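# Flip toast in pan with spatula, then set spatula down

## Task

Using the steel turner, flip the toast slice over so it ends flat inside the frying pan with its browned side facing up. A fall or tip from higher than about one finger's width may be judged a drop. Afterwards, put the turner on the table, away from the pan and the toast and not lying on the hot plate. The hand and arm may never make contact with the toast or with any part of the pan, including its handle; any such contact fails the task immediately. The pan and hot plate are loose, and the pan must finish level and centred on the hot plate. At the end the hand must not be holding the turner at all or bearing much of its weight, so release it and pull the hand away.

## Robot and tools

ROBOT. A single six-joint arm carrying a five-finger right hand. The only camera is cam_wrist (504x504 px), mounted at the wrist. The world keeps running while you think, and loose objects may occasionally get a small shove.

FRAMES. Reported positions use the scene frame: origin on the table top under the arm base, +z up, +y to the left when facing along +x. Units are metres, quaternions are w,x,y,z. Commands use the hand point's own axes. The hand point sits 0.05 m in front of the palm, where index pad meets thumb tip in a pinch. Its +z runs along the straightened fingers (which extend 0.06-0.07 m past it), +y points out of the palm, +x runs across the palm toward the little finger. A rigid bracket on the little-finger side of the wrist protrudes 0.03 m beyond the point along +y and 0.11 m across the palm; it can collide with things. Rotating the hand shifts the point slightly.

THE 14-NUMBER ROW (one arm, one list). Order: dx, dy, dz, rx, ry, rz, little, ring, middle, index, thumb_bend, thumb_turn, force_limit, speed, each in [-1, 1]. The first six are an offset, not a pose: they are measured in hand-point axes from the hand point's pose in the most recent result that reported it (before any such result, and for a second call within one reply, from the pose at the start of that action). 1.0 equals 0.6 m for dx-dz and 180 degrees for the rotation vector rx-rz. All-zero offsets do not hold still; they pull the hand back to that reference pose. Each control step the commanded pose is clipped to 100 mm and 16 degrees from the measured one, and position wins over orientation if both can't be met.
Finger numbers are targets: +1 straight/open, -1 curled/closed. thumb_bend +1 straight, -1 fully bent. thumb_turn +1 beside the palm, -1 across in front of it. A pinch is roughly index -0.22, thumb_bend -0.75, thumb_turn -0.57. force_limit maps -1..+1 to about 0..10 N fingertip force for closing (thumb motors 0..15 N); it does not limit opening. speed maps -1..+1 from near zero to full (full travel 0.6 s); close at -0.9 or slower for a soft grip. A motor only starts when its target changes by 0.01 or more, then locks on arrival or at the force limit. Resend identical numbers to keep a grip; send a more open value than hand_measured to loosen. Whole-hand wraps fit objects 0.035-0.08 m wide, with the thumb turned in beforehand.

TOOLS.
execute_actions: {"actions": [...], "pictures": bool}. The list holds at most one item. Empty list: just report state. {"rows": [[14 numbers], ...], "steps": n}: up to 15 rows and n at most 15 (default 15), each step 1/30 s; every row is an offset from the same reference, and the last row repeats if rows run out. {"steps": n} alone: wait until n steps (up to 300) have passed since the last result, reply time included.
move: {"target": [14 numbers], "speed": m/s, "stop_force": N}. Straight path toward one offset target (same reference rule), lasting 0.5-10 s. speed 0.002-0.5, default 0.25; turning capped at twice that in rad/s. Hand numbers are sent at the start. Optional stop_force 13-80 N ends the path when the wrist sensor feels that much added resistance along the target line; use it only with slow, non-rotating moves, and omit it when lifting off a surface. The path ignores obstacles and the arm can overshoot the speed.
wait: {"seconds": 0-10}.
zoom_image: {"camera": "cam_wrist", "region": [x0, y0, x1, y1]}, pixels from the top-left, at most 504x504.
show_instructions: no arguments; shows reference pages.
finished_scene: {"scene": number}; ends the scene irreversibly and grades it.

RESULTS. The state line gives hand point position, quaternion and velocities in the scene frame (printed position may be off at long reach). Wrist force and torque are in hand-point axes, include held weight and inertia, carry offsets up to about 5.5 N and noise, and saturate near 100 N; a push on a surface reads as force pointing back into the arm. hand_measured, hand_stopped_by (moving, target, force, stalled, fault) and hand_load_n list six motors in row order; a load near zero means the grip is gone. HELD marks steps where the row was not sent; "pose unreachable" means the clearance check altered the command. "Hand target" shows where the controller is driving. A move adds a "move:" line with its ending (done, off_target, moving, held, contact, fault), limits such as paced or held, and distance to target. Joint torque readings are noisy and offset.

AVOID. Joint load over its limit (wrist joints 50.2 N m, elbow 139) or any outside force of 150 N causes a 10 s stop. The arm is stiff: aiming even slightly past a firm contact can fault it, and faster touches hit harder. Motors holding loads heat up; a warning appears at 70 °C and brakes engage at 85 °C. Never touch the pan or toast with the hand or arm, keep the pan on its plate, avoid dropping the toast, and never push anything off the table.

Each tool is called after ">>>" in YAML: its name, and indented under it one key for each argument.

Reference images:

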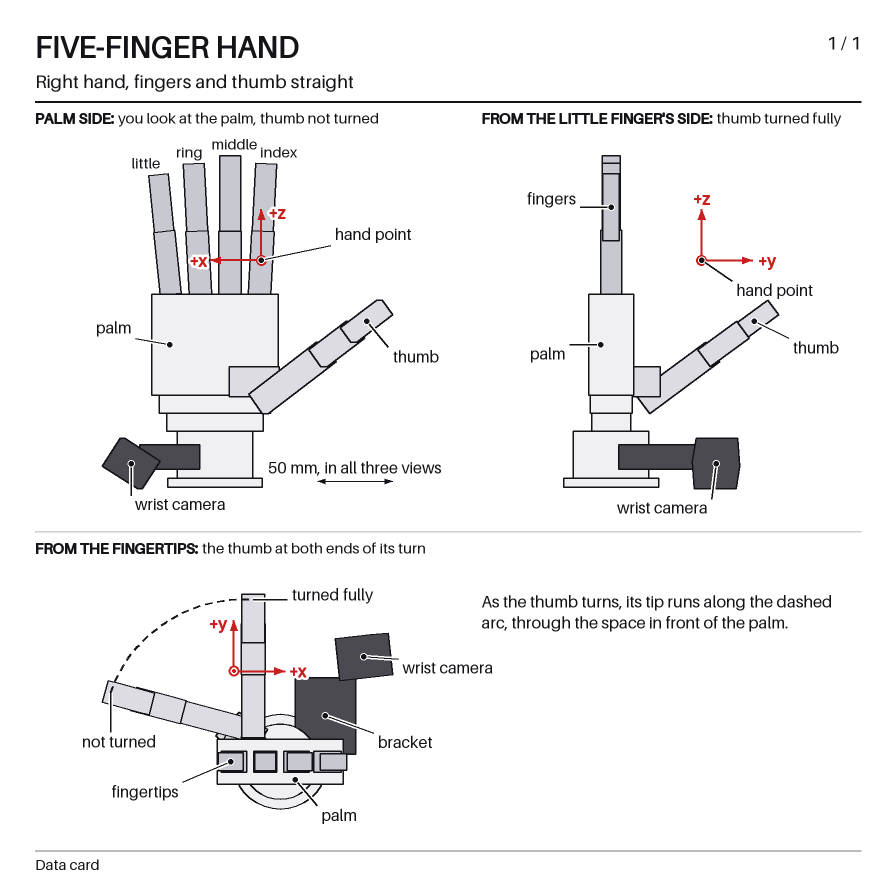

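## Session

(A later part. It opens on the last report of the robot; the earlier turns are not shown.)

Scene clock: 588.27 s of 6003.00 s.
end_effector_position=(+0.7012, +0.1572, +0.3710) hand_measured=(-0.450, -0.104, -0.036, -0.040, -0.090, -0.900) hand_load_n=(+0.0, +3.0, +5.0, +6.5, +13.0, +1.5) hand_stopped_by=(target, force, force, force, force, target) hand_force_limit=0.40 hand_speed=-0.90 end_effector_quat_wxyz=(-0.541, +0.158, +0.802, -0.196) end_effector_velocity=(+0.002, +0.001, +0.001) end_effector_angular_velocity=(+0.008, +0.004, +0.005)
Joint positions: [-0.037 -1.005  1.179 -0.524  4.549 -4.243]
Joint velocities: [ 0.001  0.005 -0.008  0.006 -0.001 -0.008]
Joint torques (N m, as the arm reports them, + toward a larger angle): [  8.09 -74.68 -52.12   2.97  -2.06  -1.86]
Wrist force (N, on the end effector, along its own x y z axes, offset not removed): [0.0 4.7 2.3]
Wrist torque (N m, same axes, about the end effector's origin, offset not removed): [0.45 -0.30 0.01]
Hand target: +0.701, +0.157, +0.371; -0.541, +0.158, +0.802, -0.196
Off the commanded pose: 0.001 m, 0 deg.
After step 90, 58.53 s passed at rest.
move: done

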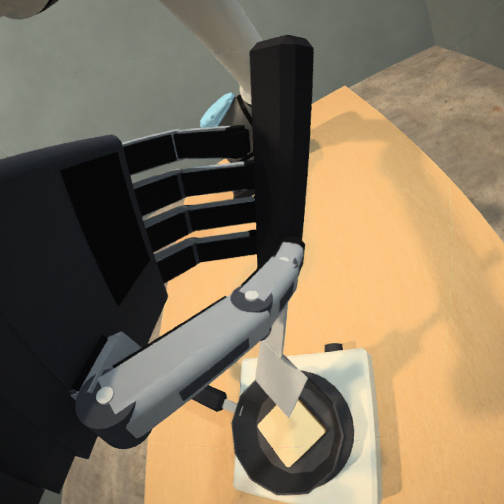

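>>> move:
  target: [-0.073, 0.0672, 0.001, 0, 0, 0, -0.45, -0.5, -0.5, -0.5, -0.4, -0.9, 0.4, -0.9]
  speed: 0.05

>>> zoom_image:
  camera: "cam_wrist"
  region: [180, 304, 380, 504]

Scene clock: 610.57 s of 6003.00 s.
end_effector_position=(+0.7181, +0.1719, +0.3162) hand_measured=(-0.450, -0.104, -0.036, -0.040, -0.090, -0.900) hand_load_n=(+0.0, +3.0, +5.0, +6.5, +13.0, +1.5) hand_stopped_by=(target, force, force, force, force, target) hand_force_limit=0.40 hand_speed=-0.90 end_effector_quat_wxyz=(-0.541, +0.158, +0.802, -0.196) end_effector_velocity=(+0.001, +0.000, -0.003) end_effector_angular_velocity=(+0.000, +0.001, -0.002)
Joint positions: [-0.02  -0.952  1.19  -0.588  4.565 -4.237]
Joint velocities: [ 0.     0.003  0.    -0.002  0.002  0.   ]
Joint torques (N m, as the arm reports them, + toward a larger angle): [  9.91 -77.36 -35.87  -0.68   2.5    1.85]
Wrist force (N, on the end effector, along its own x y z axes, offset not removed): [-0.8 5.4 3.6]
Wrist torque (N m, same axes, about the end effector's origin, offset not removed): [0.51 -0.08 0.04]
Hand target: +0.718, +0.172, +0.316; -0.541, +0.158, +0.802, -0.196
Off the commanded pose: 0.000 m, 0 deg.
After step 90, 17.70 s passed at rest.
move: done

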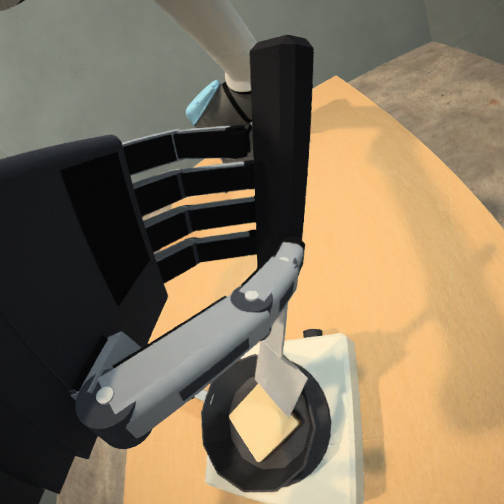

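Region (180, 304, 380, 504) of cam_wrist's 504x504 image, scaled by 2.520, with more detail than that image has.

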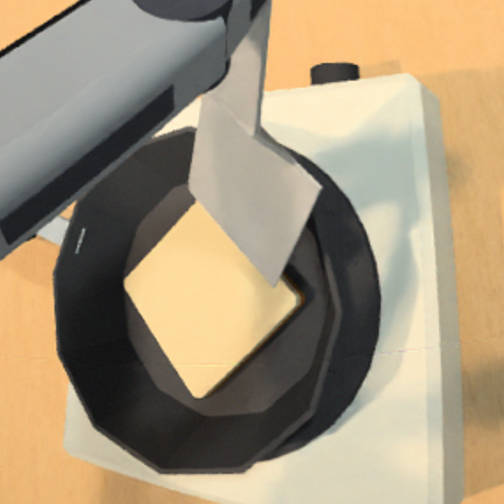

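>>> move:
  target: [-0.04045, 0.02408, 0.01686, 0, 0, 0, -0.45, -0.5, -0.5, -0.5, -0.4, -0.9, 0.4, -0.9]
  speed: 0.02

>>> zoom_image:
  camera: "cam_wrist"
  region: [180, 304, 380, 504]

Scene clock: 620.40 s of 6003.00 s.
end_effector_position=(+0.7181, +0.1718, +0.2865) hand_measured=(-0.450, -0.104, -0.036, -0.040, -0.090, -0.900) hand_load_n=(+0.0, +3.0, +5.0, +6.5, +13.0, +1.5) hand_stopped_by=(target, force, force, force, force, target) hand_force_limit=0.40 hand_speed=-0.90 end_effector_quat_wxyz=(-0.541, +0.158, +0.802, -0.196) end_effector_velocity=(-0.000, +0.000, -0.002) end_effector_angular_velocity=(+0.001, +0.000, -0.002)
Joint positions: [-0.02  -0.938  1.222 -0.633  4.565 -4.237]
Joint velocities: [-0.001  0.001  0.003 -0.003  0.002 -0.   ]
Joint torques (N m, as the arm reports them, + toward a larger angle): [  9.75 -75.38 -35.84  -0.97   2.16   1.83]
Wrist force (N, on the end effector, along its own x y z axes, offset not removed): [-1.4 3.8 3.5]
Wrist torque (N m, same axes, about the end effector's origin, offset not removed): [0.34 0.17 -0.23]
Hand target: +0.718, +0.172, +0.286; -0.541, +0.158, +0.802, -0.196
Off the commanded pose: 0.000 m, 0 deg.
After step 90, 5.07 s passed at rest.
move: done

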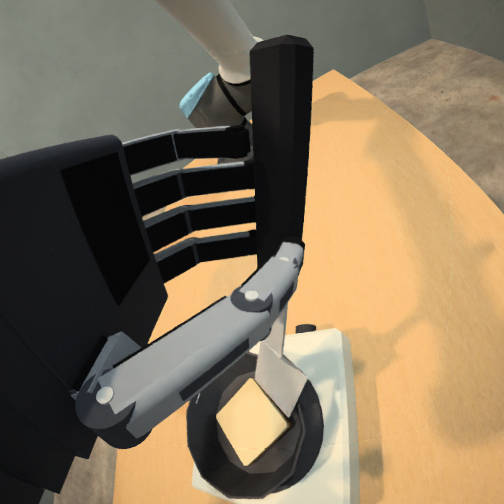

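Region (180, 304, 380, 504) of cam_wrist's 504x504 image, scaled by 2.520, with more detail than that image has.

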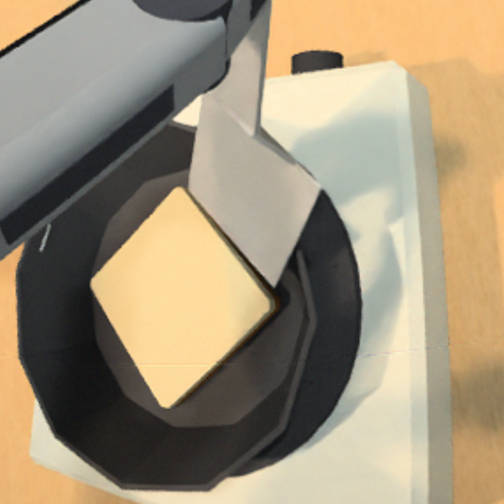

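>>> move:
  target: [-0.01348, 0.00803, 0.00562, 0, 0, 0, -0.45, -0.5, -0.5, -0.5, -0.4, -0.9, 0.4, -0.9]
  speed: 0.01

>>> zoom_image:
  camera: "cam_wrist"
  region: [180, 304, 380, 504]

Scene clock: 630.70 s of 6003.00 s.
end_effector_position=(+0.7181, +0.1718, +0.2768) hand_measured=(-0.450, -0.104, -0.036, -0.040, -0.090, -0.900) hand_load_n=(+0.0, +3.0, +5.5, +7.0, +12.5, +1.5) hand_stopped_by=(target, force, force, force, force, target) hand_force_limit=0.40 hand_speed=-0.90 end_effector_quat_wxyz=(-0.541, +0.158, +0.802, -0.196) end_effector_velocity=(+0.000, -0.000, -0.002) end_effector_angular_velocity=(-0.000, -0.001, +0.002)
Joint positions: [-0.02  -0.934  1.231 -0.647  4.565 -4.237]
Joint velocities: [ 0.     0.001  0.002 -0.004 -0.001  0.   ]
Joint torques (N m, as the arm reports them, + toward a larger angle): [  9.19 -78.1  -35.81  -0.73   2.4    1.74]
Wrist force (N, on the end effector, along its own x y z axes, offset not removed): [4.1 -1.3 1.7]
Wrist torque (N m, same axes, about the end effector's origin, offset not removed): [-0.28 -0.79 0.10]
Hand target: +0.718, +0.172, +0.276; -0.541, +0.158, +0.802, -0.196
Off the commanded pose: 0.000 m, 0 deg.
After step 90, 6.10 s passed at rest.
move: done

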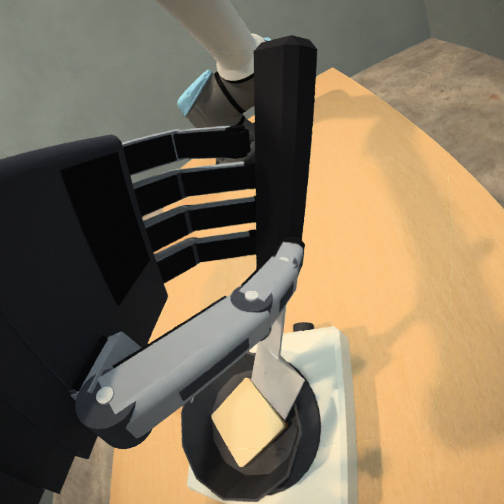

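Region (180, 304, 380, 504) of cam_wrist's 504x504 image, scaled by 2.520, with more detail than that image has.

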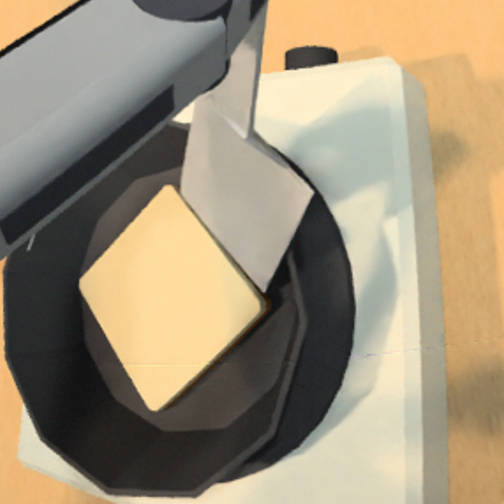

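>>> move:
  target: [-0.0045, -0.0554, -0.0388, 0, 0.03187, -0.04551, -0.45, -0.5, -0.5, -0.5, -0.4, -0.9, 0.4, -0.9]
  speed: 0.02

>>> zoom_image:
  camera: "cam_wrist"
  region: [180, 304, 380, 504]

Scene clock: 644.13 s of 6003.00 s.
end_effector_position=(+0.7392, +0.1450, +0.2983) hand_measured=(-0.450, -0.104, -0.036, -0.040, -0.090, -0.900) hand_load_n=(+0.0, +3.0, +5.0, +6.5, +13.0, +1.5) hand_stopped_by=(target, force, force, force, force, target) hand_force_limit=0.40 hand_speed=-0.90 end_effector_quat_wxyz=(-0.593, +0.110, +0.784, -0.149) end_effector_velocity=(+0.001, -0.000, +0.001) end_effector_angular_velocity=(+0.008, +0.006, +0.001)
Joint positions: [-0.065 -0.866  1.122 -0.515  4.561 -4.379]
Joint velocities: [-0.001  0.004 -0.006  0.008 -0.    -0.008]
Joint torques (N m, as the arm reports them, + toward a larger angle): [-13.26 -80.46 -52.62   3.34  -2.28  -2.06]
Wrist force (N, on the end effector, along its own x y z axes, offset not removed): [-5.1 6.7 -4.2]
Wrist torque (N m, same axes, about the end effector's origin, offset not removed): [1.21 0.74 -0.14]
Hand target: +0.739, +0.145, +0.298; -0.593, +0.110, +0.784, -0.149
Off the commanded pose: 0.000 m, 0 deg.
After step 90, 5.83 s passed at rest.
move: done

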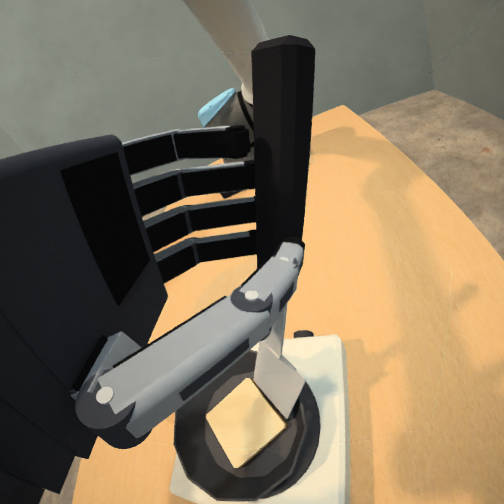

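Region (180, 304, 380, 504) of cam_wrist's 504x504 image, scaled by 2.520, with more detail than that image has.

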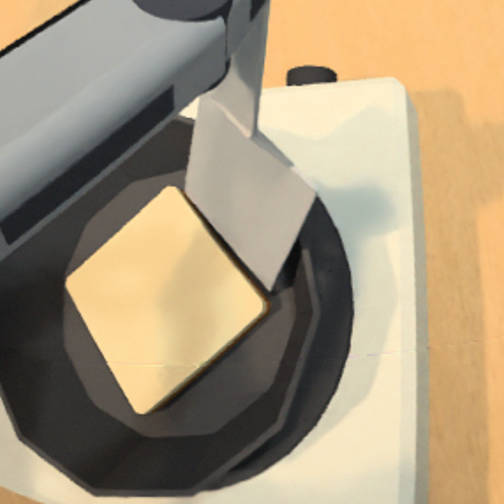

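>>> move:
  target: [-0.00899, 0.00359, 0.00252, 0, 0, 0, -0.45, -0.5, -0.5, -0.5, -0.4, -0.9, 0.4, -0.9]
  speed: 0.008

>>> zoom_image:
  camera: "cam_wrist"
  region: [180, 304, 380, 504]

Scene clock: 655.40 s of 6003.00 s.
end_effector_position=(+0.7392, +0.1449, +0.2926) hand_measured=(-0.450, -0.104, -0.036, -0.040, -0.090, -0.900) hand_load_n=(+0.0, +3.0, +5.0, +6.5, +13.0, +1.5) hand_stopped_by=(target, force, force, force, force, target) hand_force_limit=0.40 hand_speed=-0.90 end_effector_quat_wxyz=(-0.593, +0.110, +0.784, -0.149) end_effector_velocity=(+0.000, +0.000, -0.002) end_effector_angular_velocity=(-0.000, -0.001, -0.002)
Joint positions: [-0.065 -0.863  1.128 -0.524  4.561 -4.379]
Joint velocities: [-0.     0.001  0.002 -0.004  0.002  0.001]
Joint torques (N m, as the arm reports them, + toward a larger angle): [  7.9  -82.31 -35.52  -0.34   2.24   2.08]
Wrist force (N, on the end effector, along its own x y z axes, offset not removed): [-0.5 5.5 -0.5]
Wrist torque (N m, same axes, about the end effector's origin, offset not removed): [0.80 -0.07 -0.03]
Hand target: +0.739, +0.145, +0.292; -0.593, +0.110, +0.784, -0.149
Off the commanded pose: 0.000 m, 0 deg.
After step 90, 7.27 s passed at rest.
move: done

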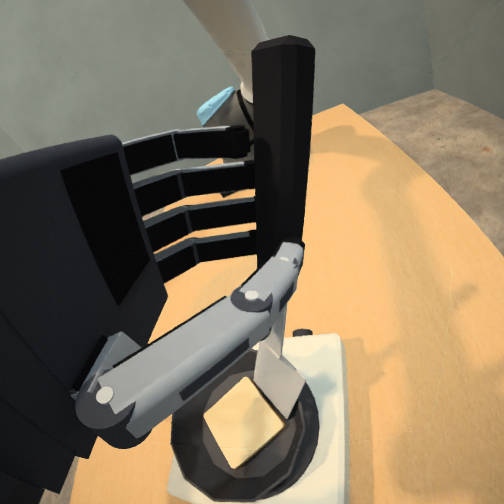

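Region (180, 304, 380, 504) of cam_wrist's 504x504 image, scaled by 2.520, with more detail than that image has.

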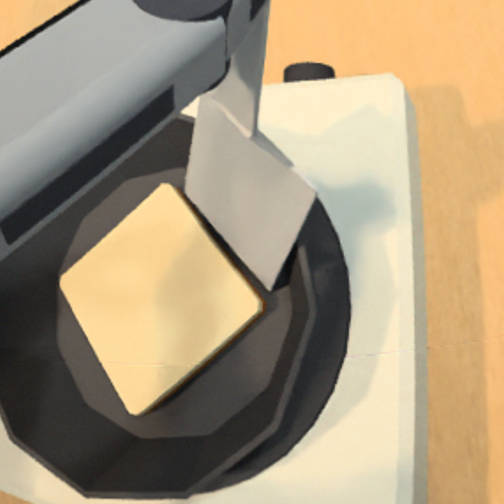

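>>> move:
  target: [-0.0112, 0, 0, 0, 0, 0, -0.45, -0.5, -0.5, -0.5, -0.4, -0.9, 0.4, -0.9]
  speed: 0.008

>>> zoom_image:
  camera: "cam_wrist"
  region: [180, 304, 380, 504]

Scene clock: 660.13 s of 6003.00 s.
end_effector_position=(+0.7409, +0.1426, +0.2867) hand_measured=(-0.450, -0.104, -0.036, -0.040, -0.090, -0.900) hand_load_n=(+0.0, +4.5, +5.5, +5.5, +12.5, +0.0) hand_stopped_by=(target, force, force, force, force, target) hand_force_limit=0.40 hand_speed=-0.90 end_effector_quat_wxyz=(-0.593, +0.110, +0.784, -0.149) end_effector_velocity=(+0.001, -0.001, -0.002) end_effector_angular_velocity=(-0.001, -0.000, +0.002)
Joint positions: [-0.067 -0.858  1.13  -0.531  4.559 -4.38 ]
Joint velocities: [-0.     0.002  0.    -0.002 -0.002  0.   ]
Joint torques (N m, as the arm reports them, + toward a larger angle): [-13.02 -82.   -33.96  -1.31  -2.39  -1.71]
Wrist force (N, on the end effector, along its own x y z axes, offset not removed): [2.9 5.2 -1.3]
Wrist torque (N m, same axes, about the end effector's origin, offset not removed): [0.92 -0.13 0.12]
Hand target: +0.741, +0.143, +0.287; -0.593, +0.110, +0.784, -0.149
Off the commanded pose: 0.000 m, 0 deg.
After step 90, 0.70 s passed at rest.
move: done

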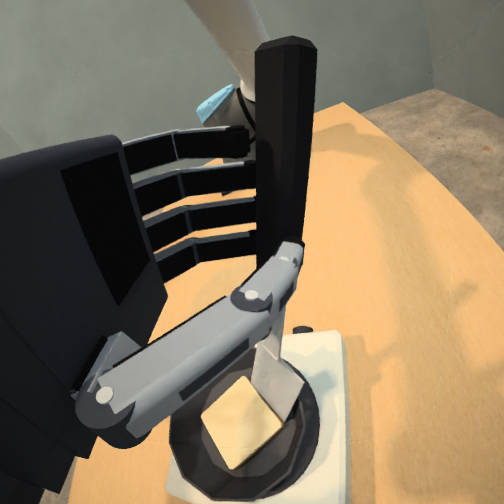

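Region (180, 304, 380, 504) of cam_wrist's 504x504 image, scaled by 2.520, with more detail than that image has.

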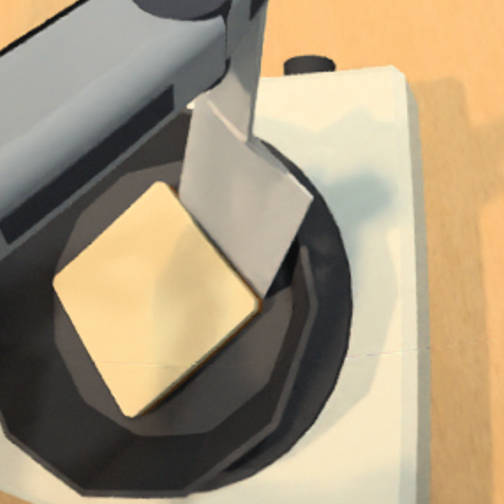

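>>> move:
  target: [-0.0082, 0.0154, 0.0108, 0, -0.01912, 0.02731, -0.45, -0.5, -0.5, -0.5, -0.4, -0.9, 0.4, -0.9]
  speed: 0.015

>>> zoom_image:
  camera: "cam_wrist"
  region: [180, 304, 380, 504]

Scene clock: 676.00 s of 6003.00 s.
end_effector_position=(+0.7361, +0.1488, +0.2774) hand_measured=(-0.450, -0.104, -0.036, -0.040, -0.090, -0.900) hand_load_n=(+0.0, +3.5, +5.0, +6.0, +13.0, +0.5) hand_stopped_by=(target, force, force, force, force, target) hand_force_limit=0.40 hand_speed=-0.90 end_effector_quat_wxyz=(-0.562, +0.139, +0.796, -0.178) end_effector_velocity=(-0.000, -0.000, -0.001) end_effector_angular_velocity=(-0.006, -0.005, +0.002)
Joint positions: [-0.051 -0.89   1.175 -0.599  4.553 -4.299]
Joint velocities: [ 0.001 -0.002  0.003 -0.006 -0.002  0.006]
Joint torques (N m, as the arm reports them, + toward a larger angle): [   6.2  -106.67  -34.22   -1.12   -2.6     1.87]
Wrist force (N, on the end effector, along its own x y z axes, offset not removed): [2.9 2.9 -2.3]
Wrist torque (N m, same axes, about the end effector's origin, offset not removed): [0.37 -0.14 0.05]
Hand target: +0.736, +0.149, +0.277; -0.562, +0.139, +0.796, -0.178
Off the commanded pose: 0.000 m, 0 deg.
After step 90, 9.17 s passed at rest.
move: done

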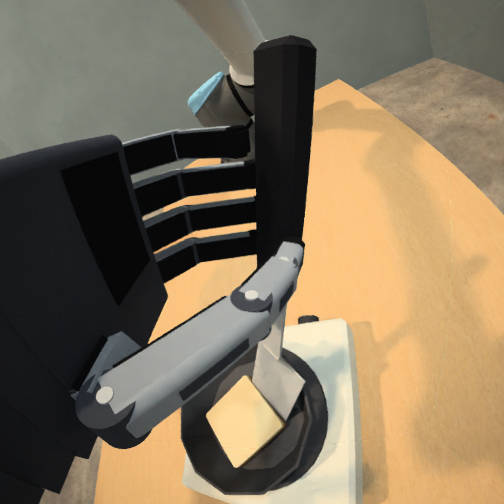

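Region (180, 304, 380, 504) of cam_wrist's 504x504 image, scaled by 2.520, with more detail than that image has.

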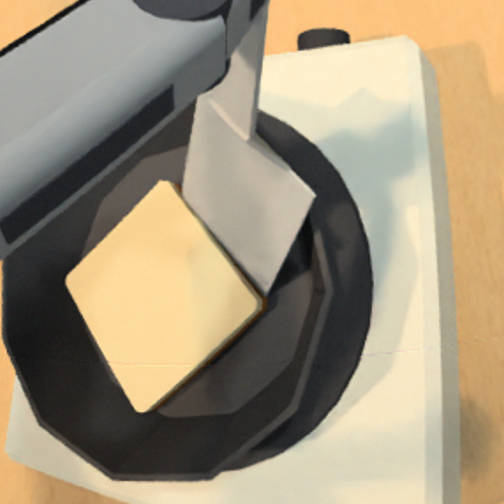

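>>> move:
  target: [-0.0068, 0.0123, 0.0086, 0, -0.01275, 0.0182, -0.45, -0.5, -0.5, -0.5, -0.4, -0.9, 0.4, -0.9]
  speed: 0.012

>>> zoom_image:
  camera: "cam_wrist"
  region: [180, 304, 380, 504]

Scene clock: 682.97 s of 6003.00 s.
end_effector_position=(+0.7327, +0.1531, +0.2693) hand_measured=(-0.450, -0.104, -0.036, -0.040, -0.090, -0.900) hand_load_n=(+0.0, +3.5, +5.0, +6.0, +12.5, +0.5) hand_stopped_by=(target, force, force, force, force, target) hand_force_limit=0.40 hand_speed=-0.90 end_effector_quat_wxyz=(-0.541, +0.158, +0.802, -0.196) end_effector_velocity=(+0.000, -0.000, -0.001) end_effector_angular_velocity=(-0.005, -0.005, +0.000)
Joint positions: [-0.039 -0.91   1.207 -0.647  4.547 -4.244]
Joint velocities: [ 0.    -0.002  0.002 -0.005 -0.002  0.005]
Joint torques (N m, as the arm reports them, + toward a larger angle): [   9.59 -104.51  -35.12   -1.32   -2.33    2.28]
Wrist force (N, on the end effector, along its own x y z axes, offset not removed): [-3.4 3.2 -0.5]
Wrist torque (N m, same axes, about the end effector's origin, offset not removed): [0.38 0.27 -0.30]
Hand target: +0.733, +0.153, +0.269; -0.541, +0.158, +0.802, -0.196
Off the commanded pose: 0.000 m, 0 deg.
After step 90, 0.87 s passed at rest.
move: done

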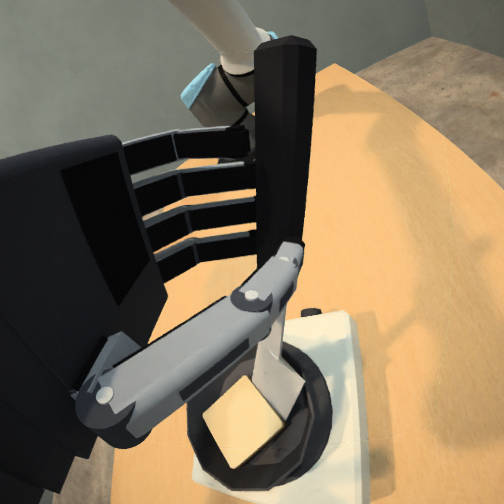

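Region (180, 304, 380, 504) of cam_wrist's 504x504 image, scaled by 2.520, with more detail than that image has.

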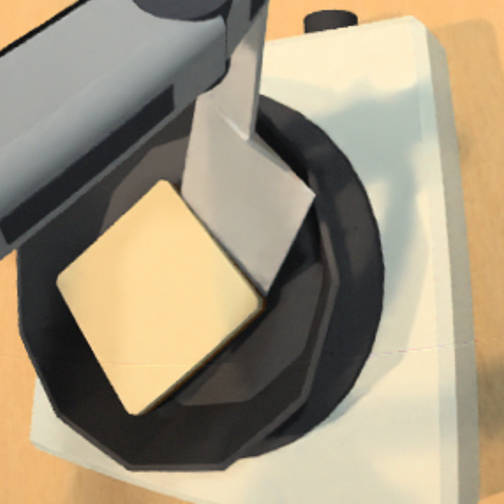

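>>> move:
  target: [-0.0022, 0.0352, 0.0247, 0, -0.02231, 0.03186, -0.45, -0.5, -0.5, -0.5, -0.4, -0.9, 0.4, -0.9]
  speed: 0.015

>>> zoom_image:
  camera: "cam_wrist"
  region: [180, 304, 380, 504]

Scene clock: 697.07 s of 6003.00 s.
end_effector_position=(+0.7204, +0.1687, +0.2532) hand_measured=(-0.450, -0.104, -0.036, -0.040, -0.090, -0.900) hand_load_n=(+0.0, +3.5, +5.0, +6.0, +13.0, +0.5) hand_stopped_by=(target, force, force, force, force, target) hand_force_limit=0.40 hand_speed=-0.90 end_effector_quat_wxyz=(-0.503, +0.191, +0.812, -0.228) end_effector_velocity=(-0.001, +0.001, -0.000) end_effector_angular_velocity=(-0.006, -0.005, -0.001)
Joint positions: [-0.007 -0.951  1.278 -0.737  4.542 -4.143]
Joint velocities: [ 0.002 -0.003  0.004 -0.005  0.     0.006]
Joint torques (N m, as the arm reports them, + toward a larger angle): [   9.49 -102.49  -35.18   -1.57   -2.22    2.6 ]
Wrist force (N, on the end effector, along its own x y z axes, offset not removed): [2.5 3.7 -0.9]
Wrist torque (N m, same axes, about the end effector's origin, offset not removed): [0.47 -0.37 0.05]
Hand target: +0.720, +0.169, +0.253; -0.502, +0.191, +0.812, -0.228
Off the commanded pose: 0.000 m, 0 deg.
After step 90, 6.83 s passed at rest.
move: done

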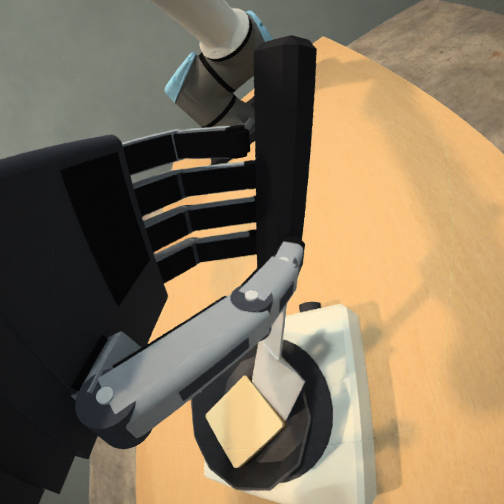

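Region (180, 304, 380, 504) of cam_wrist's 504x504 image, scaled by 2.520, with more detail than that image has.

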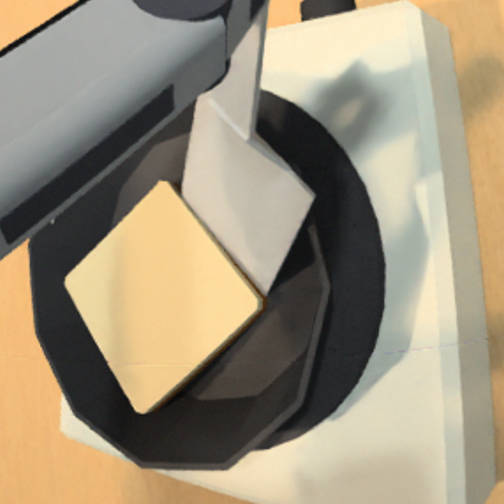

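>>> move:
  target: [-0.0085, 0.0082, 0.0057, 0, -0.00956, 0.01365, -0.45, -0.5, -0.5, -0.5, -0.4, -0.9, 0.4, -0.9]
  speed: 0.01

>>> zoom_image:
  camera: "cam_wrist"
  region: [180, 304, 380, 504]

Scene clock: 703.70 s of 6003.00 s.
end_effector_position=(+0.7199, +0.1694, +0.2455) hand_measured=(-0.450, -0.104, -0.036, -0.040, -0.090, -0.900) hand_load_n=(+0.0, +3.5, +5.0, +6.5, +12.5, +1.0) hand_stopped_by=(target, force, force, force, force, target) hand_force_limit=0.40 hand_speed=-0.90 end_effector_quat_wxyz=(-0.485, +0.204, +0.815, -0.242) end_effector_velocity=(-0.000, -0.000, +0.000) end_effector_angular_velocity=(-0.004, -0.003, +0.001)
Joint positions: [ 0.    -0.961  1.299 -0.772  4.533 -4.102]
Joint velocities: [ 0.001 -0.002  0.002 -0.003 -0.002  0.004]
Joint torques (N m, as the arm reports them, + toward a larger angle): [   8.63 -102.23  -34.55   -1.55   -2.81    1.54]
Wrist force (N, on the end effector, along its own x y z axes, offset not removed): [0.7 3.5 -0.1]
Wrist torque (N m, same axes, about the end effector's origin, offset not removed): [0.48 -0.10 -0.03]
Hand target: +0.720, +0.169, +0.245; -0.485, +0.205, +0.815, -0.242
Off the commanded pose: 0.000 m, 0 deg.
After step 90, 0.83 s passed at rest.
move: done

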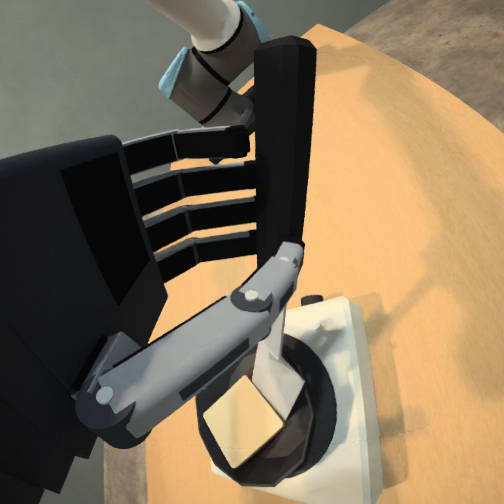

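Region (180, 304, 380, 504) of cam_wrist's 504x504 image, scaled by 2.520, with more detail than that image has.

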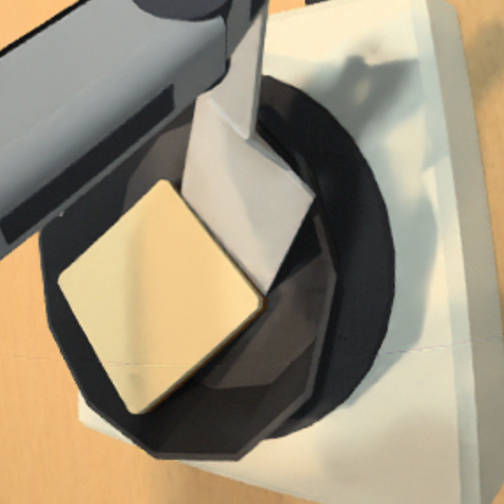

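>>> move:
  target: [0.0120, 0.0095, 0.0066, 0, 0, 0, -0.45, -0.5, -0.5, -0.5, -0.4, -0.9, 0.4, -0.9]
  speed: 0.01

>>> zoom_image:
  camera: "cam_wrist"
  region: [180, 304, 380, 504]

Scene clock: 741.80 s of 6003.00 s.
end_effector_position=(+0.7139, +0.1771, +0.2455) hand_measured=(-0.450, -0.104, -0.036, -0.040, -0.090, -0.900) hand_load_n=(+0.0, +3.0, +5.0, +7.0, +12.5, +1.5) hand_stopped_by=(target, force, force, force, force, target) hand_force_limit=0.40 hand_speed=-0.90 end_effector_quat_wxyz=(-0.485, +0.204, +0.815, -0.242) end_effector_velocity=(-0.001, +0.001, +0.000) end_effector_angular_velocity=(-0.000, -0.001, -0.000)
Joint positions: [ 0.009 -0.968  1.31  -0.776  4.54  -4.098]
Joint velocities: [ 0.001 -0.002  0.003 -0.001  0.001  0.001]
Joint torques (N m, as the arm reports them, + toward a larger angle): [  10.6  -101.67  -35.88   -1.53    2.33    1.65]
Wrist force (N, on the end effector, along its own x y z axes, offset not removed): [4.8 -0.3 -2.5]
Wrist torque (N m, same axes, about the end effector's origin, offset not removed): [-0.02 -0.74 0.19]
Hand target: +0.714, +0.177, +0.245; -0.485, +0.204, +0.815, -0.242
Off the commanded pose: 0.000 m, 0 deg.
After step 90, 33.87 s passed at rest.
move: done

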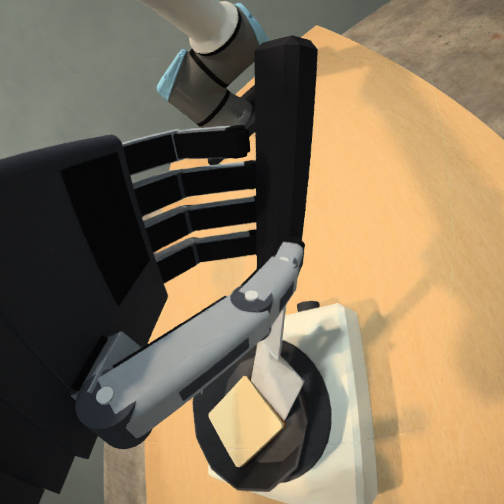

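Region (180, 304, 380, 504) of cam_wrist's 504x504 image, scaled by 2.520, with more detail than that image has.

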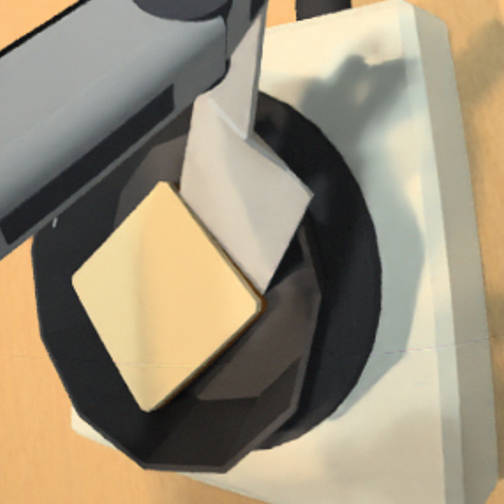

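>>> execute_actions:
  actions: []

Scene clock: 758.23 s of 6003.00 s.
end_effector_position=(+0.7138, +0.1773, +0.2455) hand_measured=(-0.450, -0.104, -0.036, -0.040, -0.090, -0.900) hand_load_n=(+0.0, +3.0, +5.0, +7.0, +12.5, +1.5) hand_stopped_by=(target, force, force, force, force, target) hand_force_limit=0.40 hand_speed=-0.90 end_effector_quat_wxyz=(-0.485, +0.204, +0.815, -0.242) end_effector_velocity=(-0.000, -0.000, -0.001) end_effector_angular_velocity=(+0.000, +0.003, -0.001)
Joint positions: [ 0.009 -0.968  1.311 -0.776  4.541 -4.098]
Joint velocities: [-0.     0.001  0.     0.002  0.     0.   ]
Joint torques (N m, as the arm reports them, + toward a larger angle): [   8.91 -102.03  -34.43   -1.2     2.39    1.79]
Wrist force (N, on the end effector, along its own x y z axes, offset not removed): [0.8 0.3 -3.2]
Wrist torque (N m, same axes, about the end effector's origin, offset not removed): [0.18 -0.16 -0.12]
Hand target: +0.714, +0.177, +0.245; -0.485, +0.204, +0.815, -0.242
Off the commanded pose: 0.000 m, 0 deg.
Steps of this call (steps 1 to 90: nothing new was sent; then 13.43 s passed at rest). Readings (end_effector_position | what the end effector reports):
1: (+0.7139, +0.1771, +0.2455) | hand_measured=(-0.450, -0.104, -0.036, -0.040, -0.090, -0.900) hand_load_n=(+0.0, +3.0, +5.0, +7.0, +12.5, +1.5) hand_stopped_by=(target, force, force, force, force, target) hand_force_limit=0.40 hand_speed=-0.90
2: (+0.7139, +0.1771, +0.2455) | hand_measured=(-0.450, -0.104, -0.036, -0.040, -0.090, -0.900) hand_load_n=(+0.0, +3.0, +5.0, +7.0, +12.5, +1.5) hand_stopped_by=(target, force, force, force, force, target) hand_force_limit=0.40 hand_speed=-0.90
4: (+0.7138, +0.1772, +0.2455) | hand_measured=(-0.450, -0.104, -0.036, -0.040, -0.090, -0.900) hand_load_n=(+0.0, +3.0, +5.0, +7.0, +12.5, +1.5) hand_stopped_by=(target, force, force, force, force, target) hand_force_limit=0.40 hand_speed=-0.90
8: (+0.7138, +0.1773, +0.2455) | hand_measured=(-0.450, -0.104, -0.036, -0.040, -0.090, -0.900) hand_load_n=(+0.0, +3.0, +5.0, +7.0, +12.5, +1.5) hand_stopped_by=(target, force, force, force, force, target) hand_force_limit=0.40 hand_speed=-0.90
90: the state above

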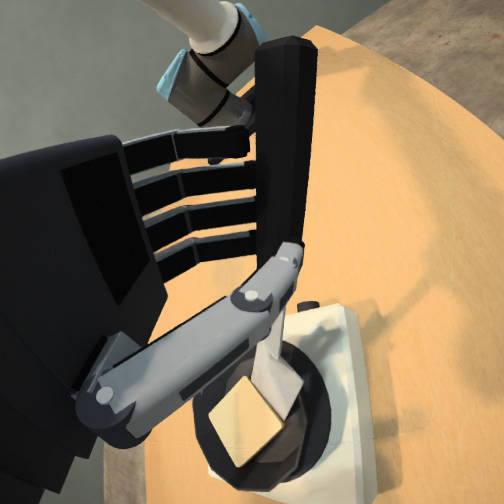

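>>> zoom_image:
  camera: "cam_wrist"
  region: [160, 304, 360, 504]

Region (160, 304, 360, 504) of cam_wrist's 504x504 image, scaled by 2.520, with more detail than that image has.

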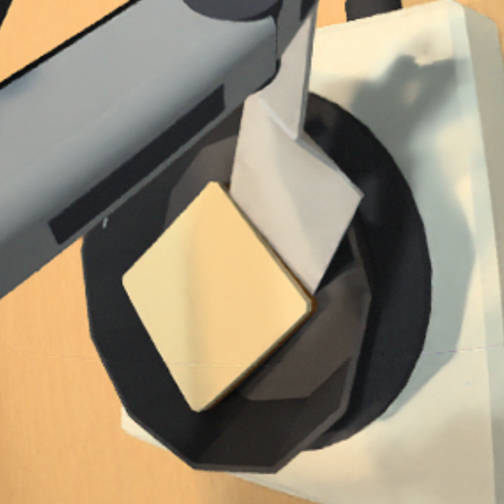

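>>> move:
  target: [-0.0360, -0.0285, -0.0197, 0, 0, 0, -0.45, -0.5, -0.5, -0.5, -0.4, -0.9, 0.4, -0.9]
  speed: 0.02

>>> zoom_image:
  camera: "cam_wrist"
  region: [140, 304, 340, 504]

Scene clock: 833.43 s of 6003.00 s.
end_effector_position=(+0.7320, +0.1539, +0.2454) hand_measured=(-0.450, -0.104, -0.036, -0.040, -0.090, -0.900) hand_load_n=(+0.0, +3.5, +5.0, +6.5, +12.5, +1.0) hand_stopped_by=(target, force, force, force, force, target) hand_force_limit=0.40 hand_speed=-0.90 end_effector_quat_wxyz=(-0.485, +0.204, +0.815, -0.242) end_effector_velocity=(+0.002, -0.003, +0.001) end_effector_angular_velocity=(-0.001, -0.002, +0.001)
Joint positions: [-0.016 -0.946  1.275 -0.764  4.518 -4.109]
Joint velocities: [-0.002  0.    -0.004  0.001 -0.003 -0.001]
Joint torques (N m, as the arm reports them, + toward a larger angle): [-14.92 -76.21 -52.17   2.48  -2.56  -1.82]
Wrist force (N, on the end effector, along its own x y z axes, offset not removed): [2.1 5.1 -0.8]
Wrist torque (N m, same axes, about the end effector's origin, offset not removed): [0.70 -0.27 0.28]
Hand target: +0.732, +0.154, +0.245; -0.485, +0.204, +0.815, -0.242
Off the commanded pose: 0.000 m, 0 deg.
After step 90, 70.40 s passed at rest.
move: done

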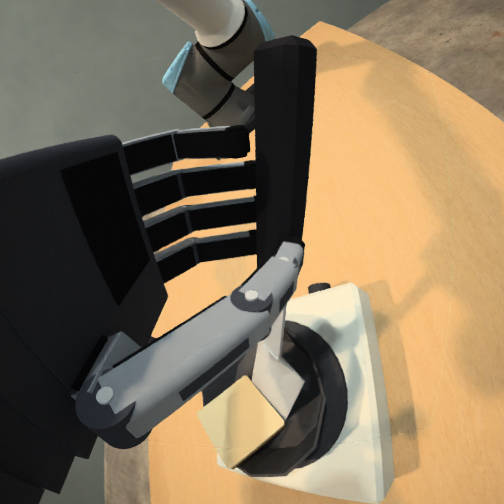

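Region (140, 304, 340, 504) of cam_wrist's 504x504 image, scaled by 2.520, with more detail than that image has.

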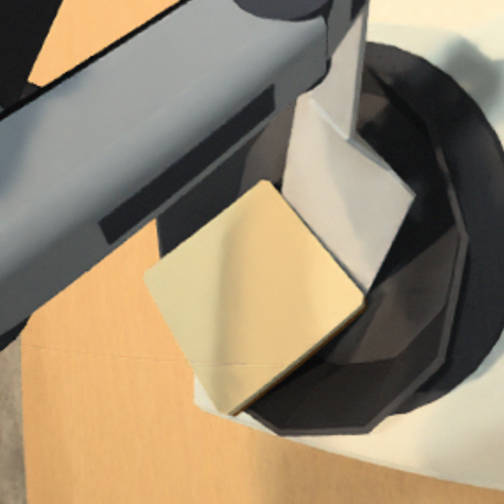

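>>> move:
  target: [-0.0180, -0.0143, -0.0098, 0, 0, 0, -0.45, -0.5, -0.5, -0.5, -0.4, -0.9, 0.4, -0.9]
  speed: 0.015

>>> zoom_image:
  camera: "cam_wrist"
  region: [140, 304, 340, 504]

Scene clock: 837.30 s of 6003.00 s.
end_effector_position=(+0.7410, +0.1423, +0.2454) hand_measured=(-0.450, -0.104, -0.036, -0.040, -0.090, -0.900) hand_load_n=(+0.0, +3.5, +5.0, +6.5, +12.5, +1.0) hand_stopped_by=(target, force, force, force, force, target) hand_force_limit=0.40 hand_speed=-0.90 end_effector_quat_wxyz=(-0.485, +0.204, +0.815, -0.242) end_effector_velocity=(+0.002, -0.002, +0.000) end_effector_angular_velocity=(-0.000, +0.000, -0.000)
Joint positions: [-0.028 -0.935  1.257 -0.758  4.507 -4.114]
Joint velocities: [-0.002  0.002 -0.004  0.002 -0.002 -0.001]
Joint torques (N m, as the arm reports them, + toward a larger angle): [-12.47 -77.05 -52.49   2.12  -2.84  -1.77]
Wrist force (N, on the end effector, along its own x y z axes, offset not removed): [-2.5 7.4 0.3]
Wrist torque (N m, same axes, about the end effector's origin, offset not removed): [1.02 0.30 -0.15]
Hand target: +0.741, +0.142, +0.245; -0.485, +0.204, +0.815, -0.242
Off the commanded pose: 0.000 m, 0 deg.
move: done

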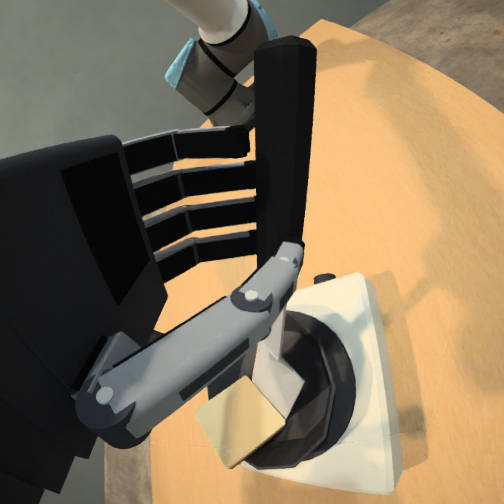

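Region (140, 304, 340, 504) of cam_wrist's 504x504 image, scaled by 2.520, with more detail than that image has.

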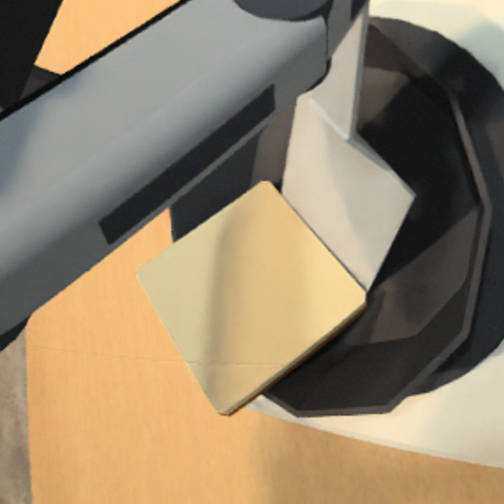

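>>> move:
  target: [0.0120, 0.0095, 0.0066, 0, 0, 0, -0.45, -0.5, -0.5, -0.5, -0.4, -0.9, 0.4, -0.9]
  speed: 0.01

>>> zoom_image:
  camera: "cam_wrist"
  region: [140, 304, 340, 504]

Scene clock: 841.63 s of 6003.00 s.
end_effector_position=(+0.7350, +0.1499, +0.2454) hand_measured=(-0.450, -0.104, -0.036, -0.040, -0.090, -0.900) hand_load_n=(+0.0, +3.5, +5.0, +6.5, +12.5, +1.0) hand_stopped_by=(target, force, force, force, force, target) hand_force_limit=0.40 hand_speed=-0.90 end_effector_quat_wxyz=(-0.485, +0.204, +0.815, -0.242) end_effector_velocity=(-0.002, +0.001, +0.001) end_effector_angular_velocity=(-0.000, +0.001, +0.000)
Joint positions: [-0.02  -0.942  1.269 -0.763  4.514 -4.111]
Joint velocities: [ 0.002 -0.002  0.003  0.     0.001  0.001]
Joint torques (N m, as the arm reports them, + toward a larger angle): [   7.89 -103.66  -33.57   -1.33    2.13    1.76]
Wrist force (N, on the end effector, along its own x y z axes, offset not removed): [2.8 3.8 -4.0]
Wrist torque (N m, same axes, about the end effector's origin, offset not removed): [0.71 -0.45 0.05]
Hand target: +0.735, +0.150, +0.245; -0.485, +0.204, +0.815, -0.242
Off the commanded pose: 0.000 m, 0 deg.
After step 90, 0.07 s passed at rest.
move: done

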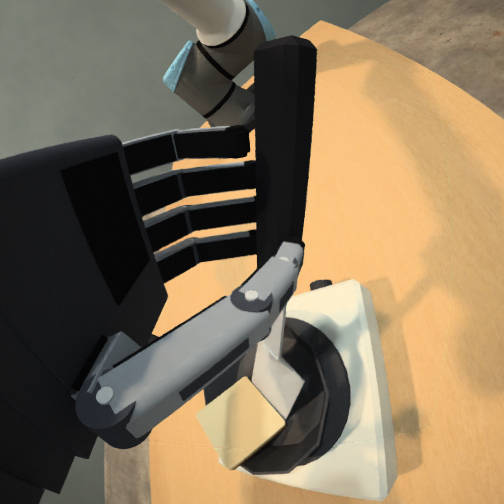

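Region (140, 304, 340, 504) of cam_wrist's 504x504 image, scaled by 2.520, with more detail than that image has.

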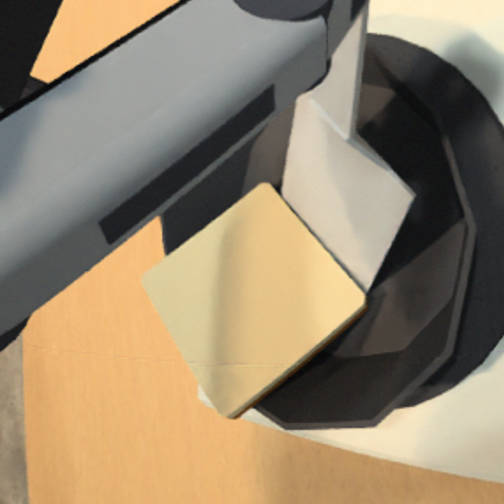

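>>> move:
  target: [-0.0264, -0.0238, -0.0105, 0, 0, 0, -0.45, -0.5, -0.5, -0.5, -0.4, -0.9, 0.4, -0.9]
  speed: 0.015

>>> zoom_image:
  camera: "cam_wrist"
  region: [140, 304, 340, 504]

Scene clock: 866.43 s of 6003.00 s.
end_effector_position=(+0.7460, +0.1310, +0.2455) hand_measured=(-0.450, -0.104, -0.036, -0.040, -0.090, -0.900) hand_load_n=(+0.0, +3.5, +5.0, +6.5, +13.0, +0.5) hand_stopped_by=(target, force, force, force, force, target) hand_force_limit=0.40 hand_speed=-0.90 end_effector_quat_wxyz=(-0.485, +0.204, +0.815, -0.242) end_effector_velocity=(+0.002, -0.003, -0.001) end_effector_angular_velocity=(+0.000, -0.001, -0.000)
Joint positions: [-0.04  -0.93   1.248 -0.756  4.496 -4.119]
Joint velocities: [-0.003  0.003 -0.002 -0.001 -0.002 -0.001]
Joint torques (N m, as the arm reports them, + toward a larger angle): [-13.97 -77.75 -51.1    2.2   -2.66  -1.98]
Wrist force (N, on the end effector, along its own x y z axes, offset not removed): [3.1 4.6 2.1]
Wrist torque (N m, same axes, about the end effector's origin, offset not removed): [0.45 -0.74 0.00]
Hand target: +0.746, +0.131, +0.245; -0.485, +0.204, +0.815, -0.242
Off the commanded pose: 0.000 m, 0 deg.
After step 90, 20.03 s passed at rest.
move: done

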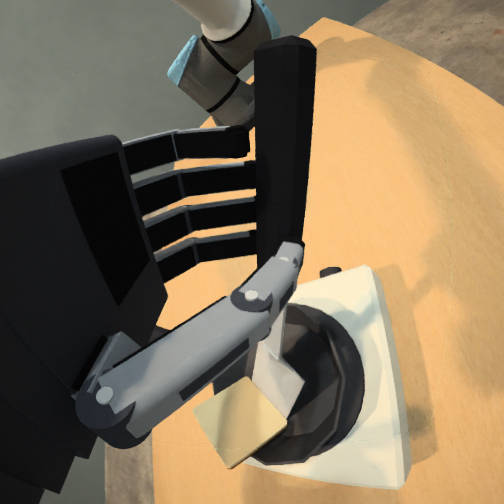

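Region (140, 304, 340, 504) of cam_wrist's 504x504 image, scaled by 2.520, with more detail than that image has.

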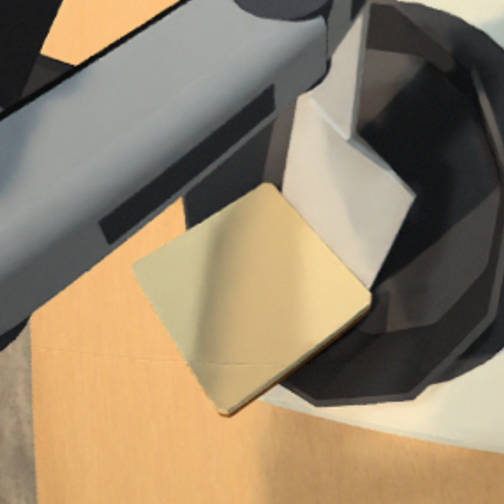

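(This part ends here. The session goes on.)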